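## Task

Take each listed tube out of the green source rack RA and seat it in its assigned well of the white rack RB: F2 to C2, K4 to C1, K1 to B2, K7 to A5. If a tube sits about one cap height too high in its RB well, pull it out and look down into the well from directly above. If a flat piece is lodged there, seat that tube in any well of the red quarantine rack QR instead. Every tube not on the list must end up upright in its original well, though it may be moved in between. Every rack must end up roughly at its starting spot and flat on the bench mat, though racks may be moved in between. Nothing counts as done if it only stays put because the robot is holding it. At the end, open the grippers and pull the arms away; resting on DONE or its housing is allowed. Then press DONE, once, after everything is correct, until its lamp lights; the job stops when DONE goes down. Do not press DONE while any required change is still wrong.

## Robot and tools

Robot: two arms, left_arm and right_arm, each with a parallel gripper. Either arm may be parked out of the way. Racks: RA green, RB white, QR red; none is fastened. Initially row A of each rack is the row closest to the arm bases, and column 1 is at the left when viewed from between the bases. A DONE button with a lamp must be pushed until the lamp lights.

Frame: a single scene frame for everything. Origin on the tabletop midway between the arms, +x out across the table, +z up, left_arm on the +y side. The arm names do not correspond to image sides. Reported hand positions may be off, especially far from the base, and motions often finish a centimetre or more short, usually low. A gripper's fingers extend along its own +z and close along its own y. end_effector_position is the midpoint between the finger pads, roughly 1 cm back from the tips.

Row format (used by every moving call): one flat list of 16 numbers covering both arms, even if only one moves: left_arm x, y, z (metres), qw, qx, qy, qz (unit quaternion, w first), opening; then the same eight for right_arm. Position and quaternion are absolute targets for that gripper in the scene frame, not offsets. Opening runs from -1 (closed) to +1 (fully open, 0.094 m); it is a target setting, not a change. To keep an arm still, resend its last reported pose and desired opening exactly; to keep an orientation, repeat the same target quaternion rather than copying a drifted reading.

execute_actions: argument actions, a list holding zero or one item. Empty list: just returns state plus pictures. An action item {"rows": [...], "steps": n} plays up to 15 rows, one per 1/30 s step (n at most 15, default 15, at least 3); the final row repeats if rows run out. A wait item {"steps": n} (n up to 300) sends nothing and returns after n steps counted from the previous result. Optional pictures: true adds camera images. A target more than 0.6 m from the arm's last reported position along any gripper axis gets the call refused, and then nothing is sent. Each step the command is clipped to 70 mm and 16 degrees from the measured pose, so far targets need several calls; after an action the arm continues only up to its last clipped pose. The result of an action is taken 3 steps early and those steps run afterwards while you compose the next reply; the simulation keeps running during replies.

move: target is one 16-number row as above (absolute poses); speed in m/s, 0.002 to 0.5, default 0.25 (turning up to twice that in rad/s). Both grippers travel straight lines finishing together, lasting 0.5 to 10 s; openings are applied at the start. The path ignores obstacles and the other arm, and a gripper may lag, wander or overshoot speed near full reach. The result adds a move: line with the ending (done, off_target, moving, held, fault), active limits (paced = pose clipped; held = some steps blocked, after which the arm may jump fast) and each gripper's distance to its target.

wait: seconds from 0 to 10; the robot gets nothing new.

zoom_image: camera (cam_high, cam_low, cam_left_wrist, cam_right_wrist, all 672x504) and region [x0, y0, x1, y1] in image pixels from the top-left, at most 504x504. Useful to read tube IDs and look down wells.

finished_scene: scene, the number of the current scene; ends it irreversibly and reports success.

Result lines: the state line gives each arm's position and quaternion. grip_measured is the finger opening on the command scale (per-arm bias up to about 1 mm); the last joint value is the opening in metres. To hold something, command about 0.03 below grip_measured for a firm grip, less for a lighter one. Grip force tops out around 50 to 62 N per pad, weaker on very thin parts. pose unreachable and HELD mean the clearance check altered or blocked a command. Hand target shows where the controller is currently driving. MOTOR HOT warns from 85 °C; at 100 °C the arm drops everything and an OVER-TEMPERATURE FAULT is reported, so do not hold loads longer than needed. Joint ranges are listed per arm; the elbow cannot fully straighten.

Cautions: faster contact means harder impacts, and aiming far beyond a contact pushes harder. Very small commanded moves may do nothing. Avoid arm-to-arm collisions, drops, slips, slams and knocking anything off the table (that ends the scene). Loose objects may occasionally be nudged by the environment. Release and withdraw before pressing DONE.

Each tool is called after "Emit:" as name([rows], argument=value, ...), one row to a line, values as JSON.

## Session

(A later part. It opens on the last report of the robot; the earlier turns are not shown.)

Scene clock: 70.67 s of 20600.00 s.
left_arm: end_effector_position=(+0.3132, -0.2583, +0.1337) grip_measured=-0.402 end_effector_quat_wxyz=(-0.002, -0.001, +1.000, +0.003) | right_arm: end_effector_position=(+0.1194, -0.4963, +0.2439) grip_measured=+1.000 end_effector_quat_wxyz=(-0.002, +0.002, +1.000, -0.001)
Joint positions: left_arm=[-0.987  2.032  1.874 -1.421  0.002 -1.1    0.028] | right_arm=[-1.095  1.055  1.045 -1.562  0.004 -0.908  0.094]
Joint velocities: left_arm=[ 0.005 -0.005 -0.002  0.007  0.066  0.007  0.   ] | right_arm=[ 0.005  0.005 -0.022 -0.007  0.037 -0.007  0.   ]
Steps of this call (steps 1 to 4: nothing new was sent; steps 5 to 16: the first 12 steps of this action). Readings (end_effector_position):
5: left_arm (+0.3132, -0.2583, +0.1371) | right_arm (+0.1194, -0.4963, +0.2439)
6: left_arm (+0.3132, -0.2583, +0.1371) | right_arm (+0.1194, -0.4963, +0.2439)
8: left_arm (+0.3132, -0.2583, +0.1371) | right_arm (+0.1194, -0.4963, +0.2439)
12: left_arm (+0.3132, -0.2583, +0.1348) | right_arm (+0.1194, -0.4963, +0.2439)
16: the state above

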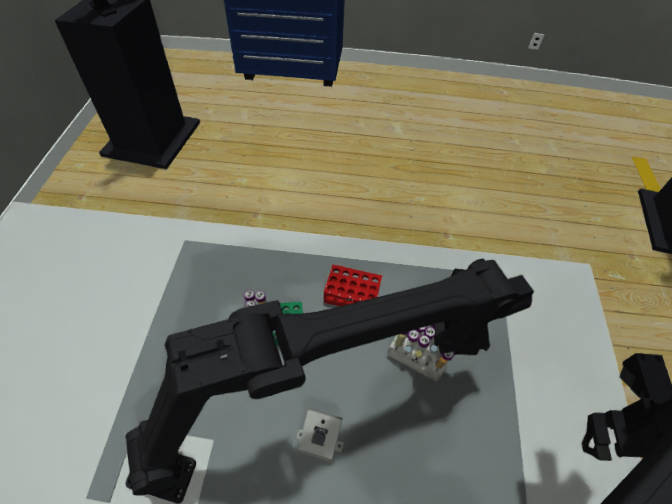

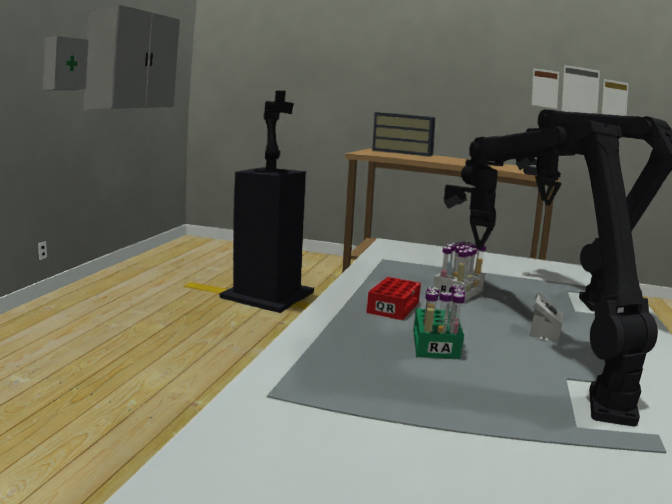

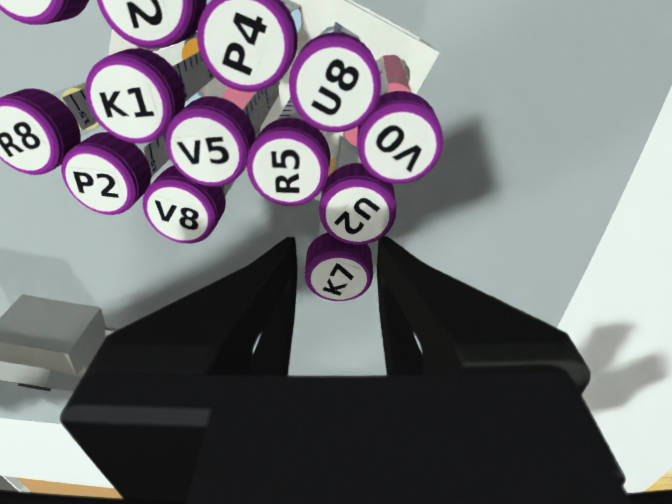

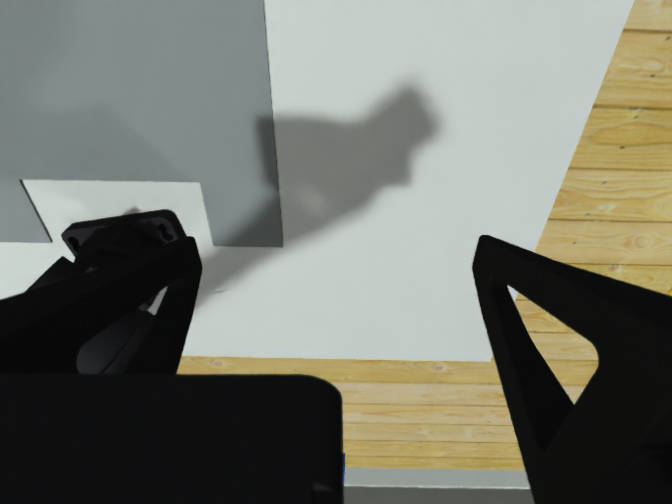

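It dropped in.

Emit:
move(target=[0.321,-0.268,0.19,0,0,1,0,-0.4,0.12,-0.5,0.25,0,0,1,0,1], speed=0.1)

Emit:
move(target=[0.11,-0.015,0.16,0.259,0,0.966,0,-1,0.12,-0.5,0.25,0,0,1,0,1])

Emit:
zoom_image(camera="cam_low", region=[420,210,520,310])

Emit:
move(target=[0.11,-0.015,0.105,0.259,0,0.966,0,-1,0.12,-0.5,0.25,0,0,1,0,1], speed=0.1)

Scene clock: 71.87 s of 20600.00 s.
left_arm: end_effector_position=(+0.3155, -0.2628, +0.1851) grip_measured=-0.402 end_effector_quat_wxyz=(-0.002, -0.001, +1.000, +0.002) | right_arm: end_effector_position=(+0.1194, -0.4963, +0.2439) grip_measured=+1.000 end_effector_quat_wxyz=(-0.002, +0.002, +1.000, -0.001)
Joint positions: left_arm=[-0.987  2.032  2.009 -1.555  0.002 -1.1    0.028] | right_arm=[-1.095  1.055  1.045 -1.562  0.004 -0.908  0.094]
Joint velocities: left_arm=[-0.005 -0.015 -0.002 -0.017 -0.022  0.081  0.001] | right_arm=[-0.005 -0.015 -0.007  0.002 -0.007  0.022  0.   ]
Hand target (left_arm): +0.321, -0.268, +0.190; +0.000, +0.000, +1.000, -0.001
Hand target (right_arm): +0.120, -0.500, +0.250; -0.000, +0.000, +1.000, -0.000
Off your previous action's commanded pose (left_arm): 0.012 m, 0 deg at its last step (step 3 of this call).
Off your previous action's commanded pose (right_arm): 0.007 m, 0 deg at its last step (step 3 of this call).
Off the commanded pose (left_arm): 0.009 m, 0 deg.
Off the commanded pose (right_arm): 0.007 m, 0 deg.
Kept back: nothing.
move: done

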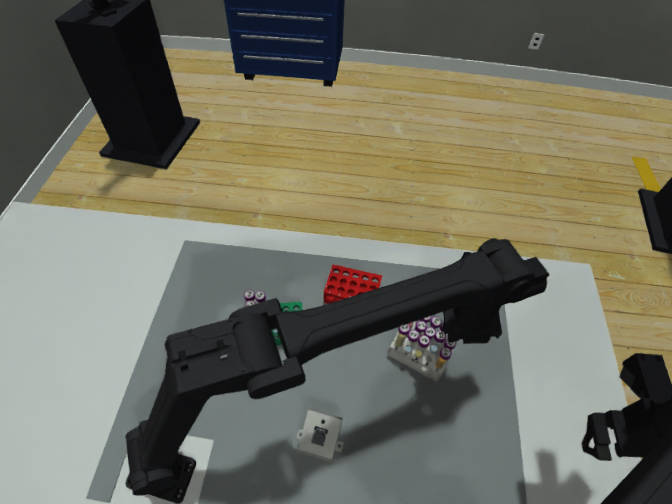

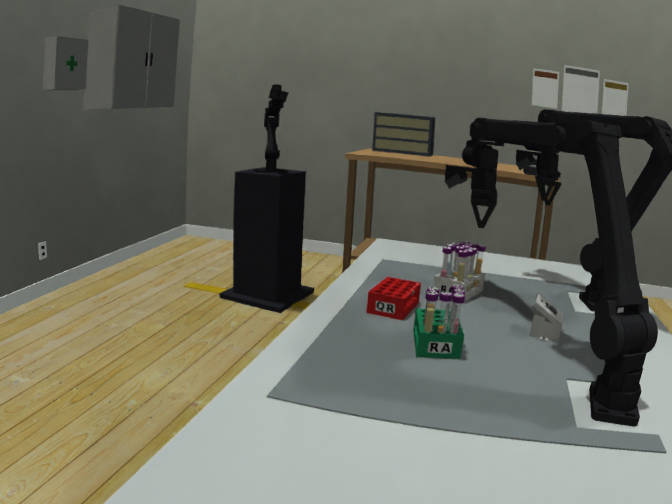

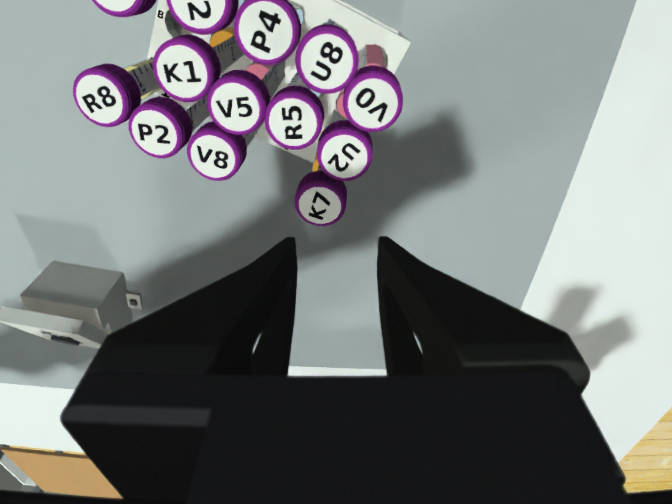

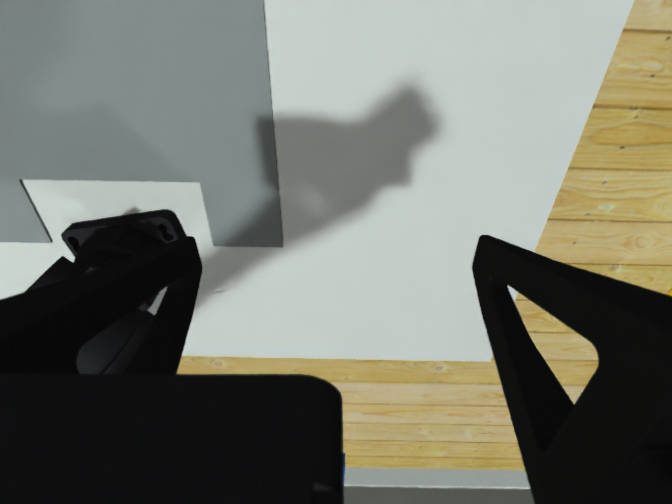

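Scene clock: 73.77 s of 20600.00 s.
left_arm: end_effector_position=(+0.1111, -0.0125, +0.1541) grip_measured=-0.980 end_effector_quat_wxyz=(+0.256, +0.006, +0.967, +0.007) | right_arm: end_effector_position=(+0.1194, -0.4963, +0.2439) grip_measured=+1.000 end_effector_quat_wxyz=(-0.002, +0.002, +1.000, -0.001)
Joint positions: left_arm=[-1.467  1.224  0.87  -1.232 -0.517 -1.569  0.001] | right_arm=[-1.095  1.055  1.045 -1.562  0.004 -0.908  0.094]
Joint velocities: left_arm=[ 0.015 -0.005  0.002 -0.002 -0.037  0.007 -0.001] | right_arm=[-0.005 -0.024  0.002  0.012 -0.022 -0.007  0.   ]
Hand target (left_arm): +0.112, -0.011, +0.160; +0.257, +0.001, +0.966, +0.005
Hand target (right_arm): +0.120, -0.500, +0.250; -0.000, +0.000, +1.000, -0.000
Off the commanded pose (left_arm): 0.007 m, 1 deg.
Off the commanded pose (right_arm): 0.007 m, 0 deg.
Kept back: nothing.
move: done

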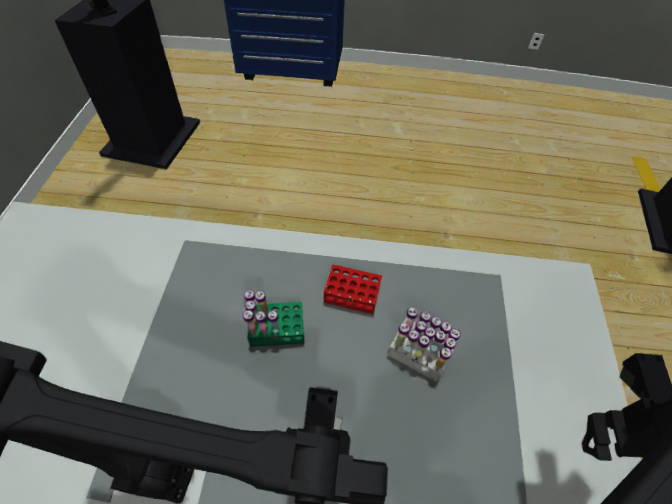

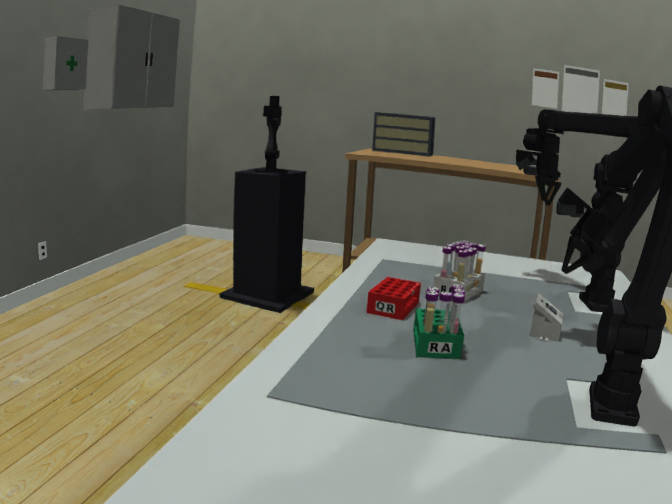

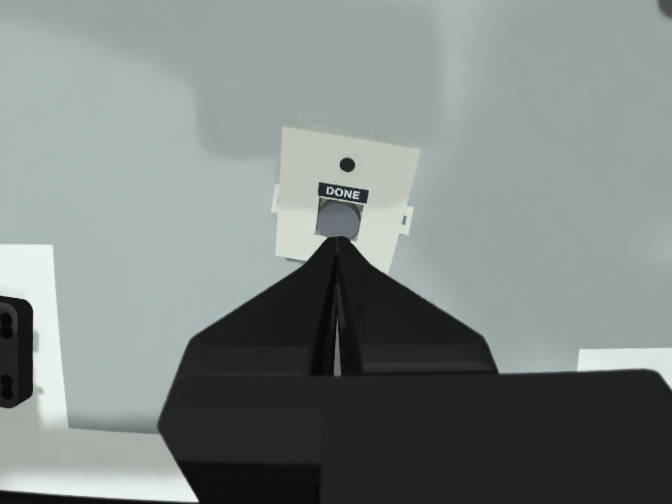

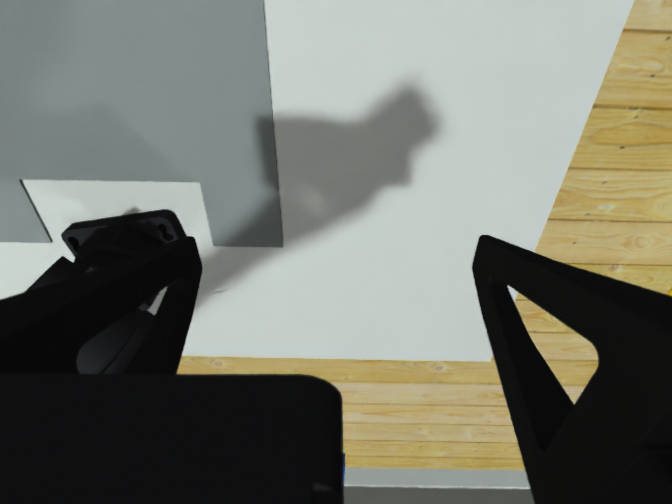

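Region (420, 210, 520, 310) of cam_low's 672x504 image, scaled by 5.040, with more detail than that image has.

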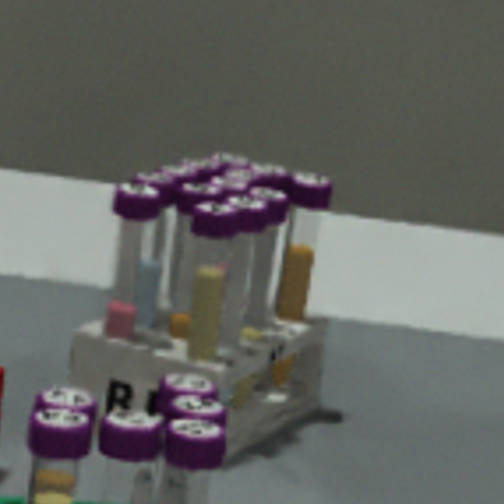

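Scene clock: 74.60 s of 20600.00 s.
left_arm: end_effector_position=(+0.1117, -0.0079, +0.1069) grip_measured=-0.980 end_effector_quat_wxyz=(+0.258, +0.002, +0.966, +0.007) | right_arm: end_effector_position=(+0.1194, -0.4963, +0.2439) grip_measured=+1.000 end_effector_quat_wxyz=(-0.002, +0.002, +1.000, -0.001)
Joint positions: left_arm=[-1.467  1.273  0.775 -1.091 -0.521 -1.578  0.001] | right_arm=[-1.095  1.055  1.045 -1.562  0.004 -0.908  0.094]
Joint velocities: left_arm=[-0.005 -0.005  0.017 -0.007 -0.037 -0.022 -0.   ] | right_arm=[-0.015 -0.005  0.002 -0.007 -0.022 -0.037  0.   ]
Hand target (left_arm): +0.110, -0.014, +0.105; +0.259, +0.000, +0.966, -0.000
Hand target (right_arm): +0.120, -0.500, +0.250; -0.000, +0.000, +1.000, -0.000
Off the commanded pose (left_arm): 0.008 m, 1 deg.
Off the commanded pose (right_arm): 0.007 m, 0 deg.
Kept back: nothing.
move: done

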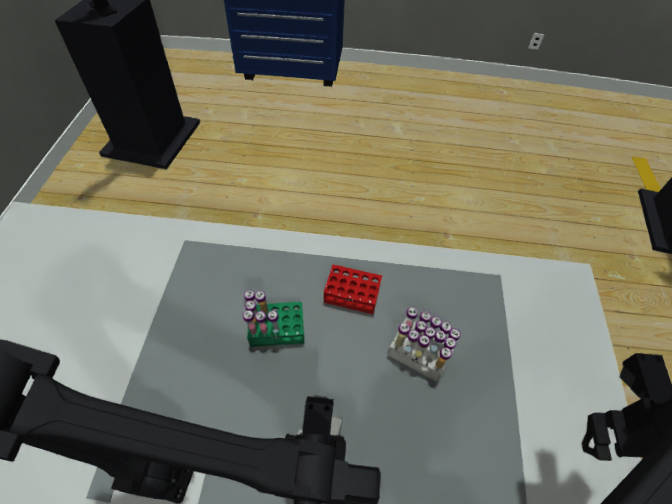

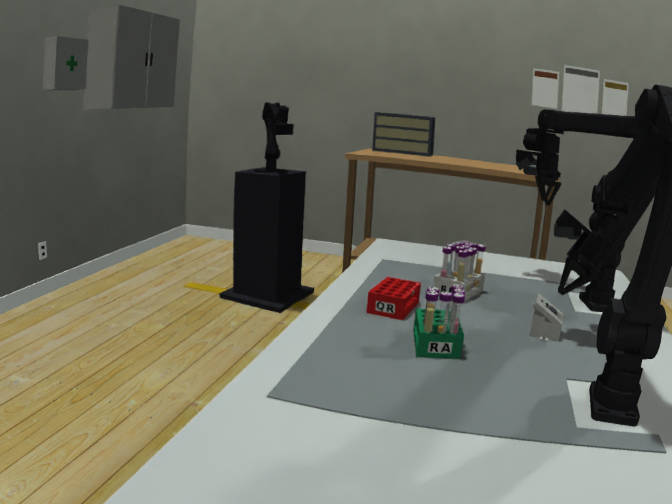

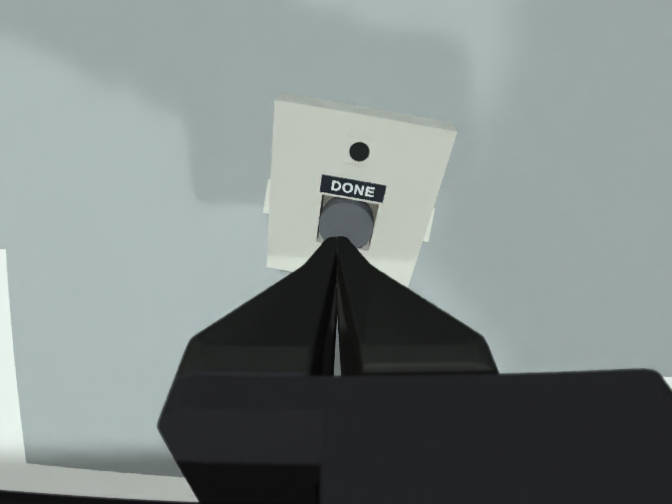

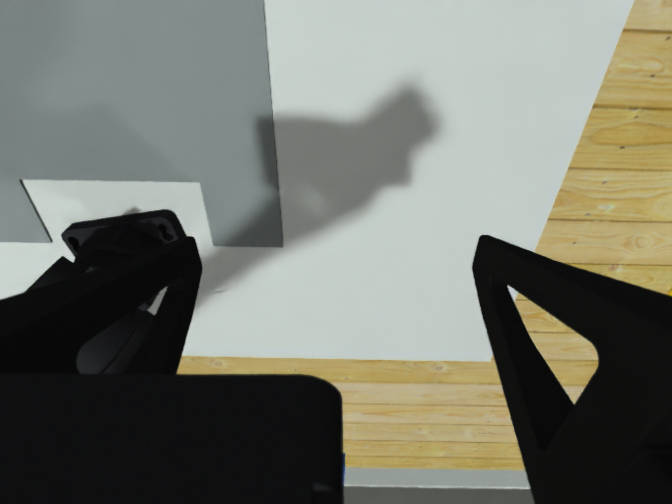

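Emit:
move(target=[0.127,-0.019,0.072,0.259,0,0.966,0,-1,0.12,-0.5,0.25,0,0,1,0,1], speed=0.04)

Scene clock: 76.13 s of 20600.00 s.
left_arm: end_effector_position=(+0.1233, -0.0155, +0.0763) grip_measured=-0.980 end_effector_quat_wxyz=(+0.258, +0.000, +0.966, -0.001) | right_arm: end_effector_position=(+0.1194, -0.4963, +0.2439) grip_measured=+1.000 end_effector_quat_wxyz=(-0.002, +0.002, +1.000, -0.001)
Joint positions: left_arm=[-1.43   1.332  0.733 -0.953 -0.521 -1.535  0.001] | right_arm=[-1.095  1.055  1.045 -1.562  0.004 -0.908  0.094]
Joint velocities: left_arm=[-0.005 -0.015 -0.012 -0.002 -0.051  0.022  0.   ] | right_arm=[-0.015 -0.005 -0.002 -0.022 -0.022 -0.007  0.   ]
Hand target (left_arm): +0.127, -0.019, +0.072; +0.259, +0.000, +0.966, -0.000
Hand target (right_arm): +0.120, -0.500, +0.250; -0.000, +0.000, +1.000, -0.000
Off the commanded pose (left_arm): 0.007 m, 0 deg.
Off the commanded pose (right_arm): 0.007 m, 0 deg.
Kept back: nothing.
move: done

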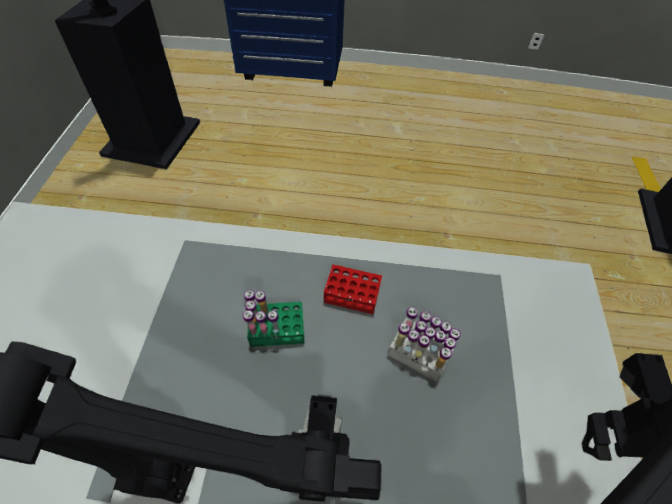

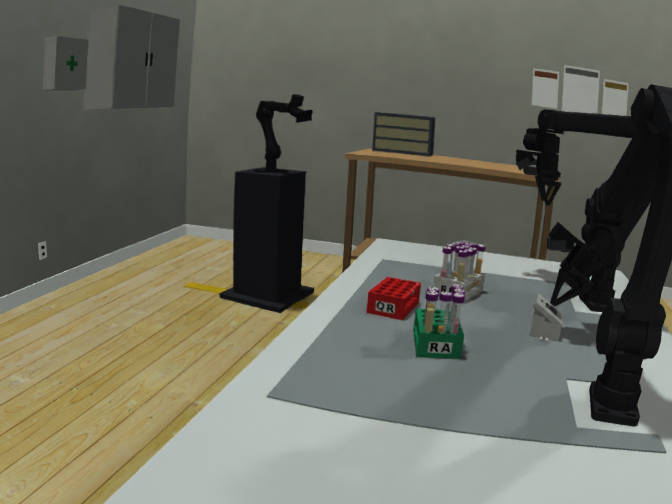

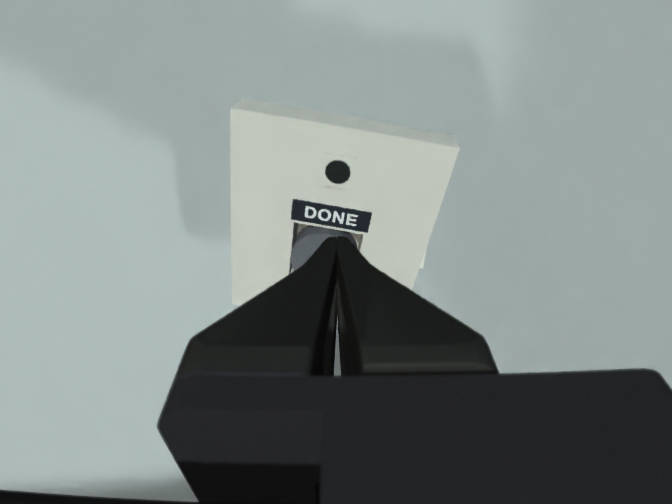

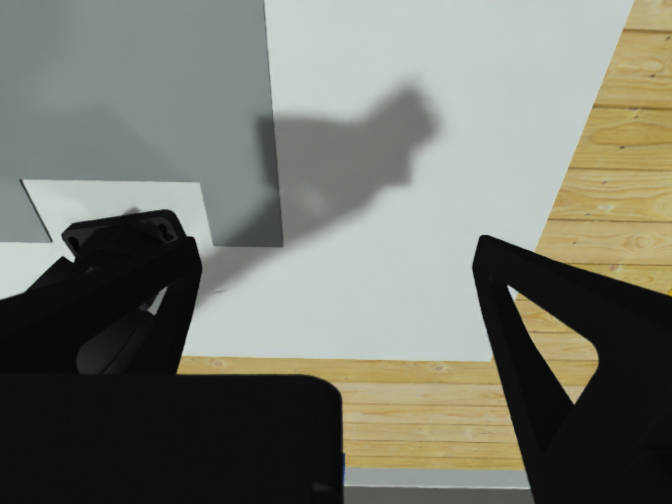

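Emit:
move(target=[0.118,-0.008,0.05,0.259,0,0.966,0,-1,0.12,-0.5,0.25,0,0,1,0,1], speed=0.02)

Scene clock: 77.70 s of 20600.00 s.
left_arm: end_effector_position=(+0.1208, -0.0089, +0.0643) grip_measured=-0.980 end_effector_quat_wxyz=(+0.260, -0.002, +0.966, -0.007) | right_arm: end_effector_position=(+0.1194, -0.4963, +0.2439) grip_measured=+1.000 end_effector_quat_wxyz=(-0.002, +0.002, +1.000, -0.001)
Joint positions: left_arm=[-1.439  1.332  0.693 -0.907 -0.526 -1.547  0.001] | right_arm=[-1.095  1.055  1.045 -1.562  0.004 -0.908  0.094]
Joint velocities: left_arm=[ 0.015 -0.005  0.002 -0.002  0.022 -0.037 -0.001] | right_arm=[-0.015 -0.005 -0.012 -0.012  0.081 -0.022  0.   ]
Kept back: nothing.
move: unfinished (the scene ended)
The task's run has ended: the event that ends the task has happened.

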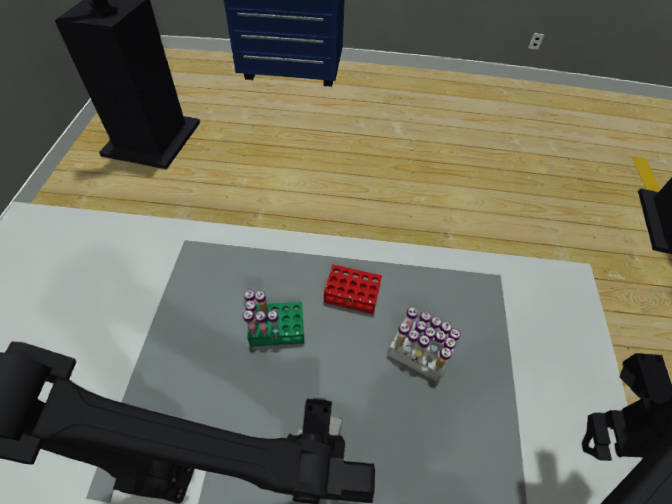

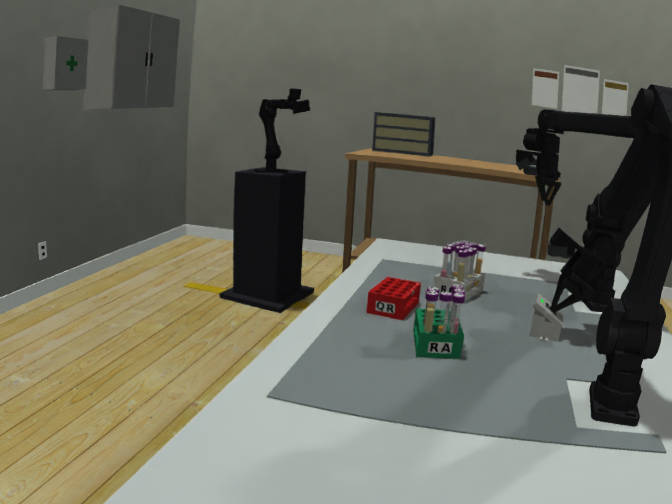

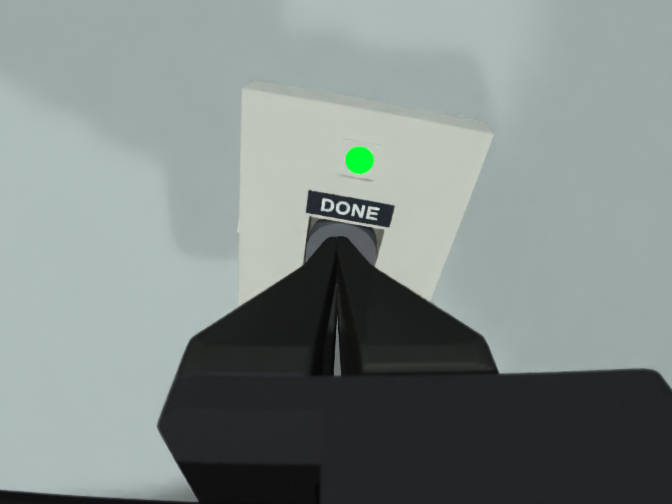

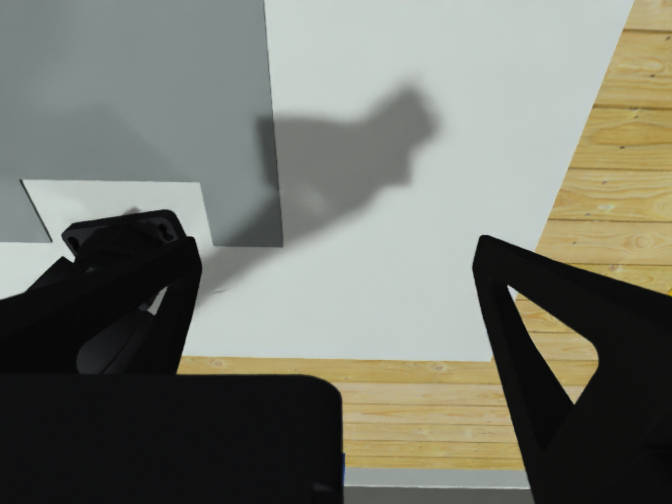

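Emit:
finished_scene(scene=2)

The scene is finished: the task was done.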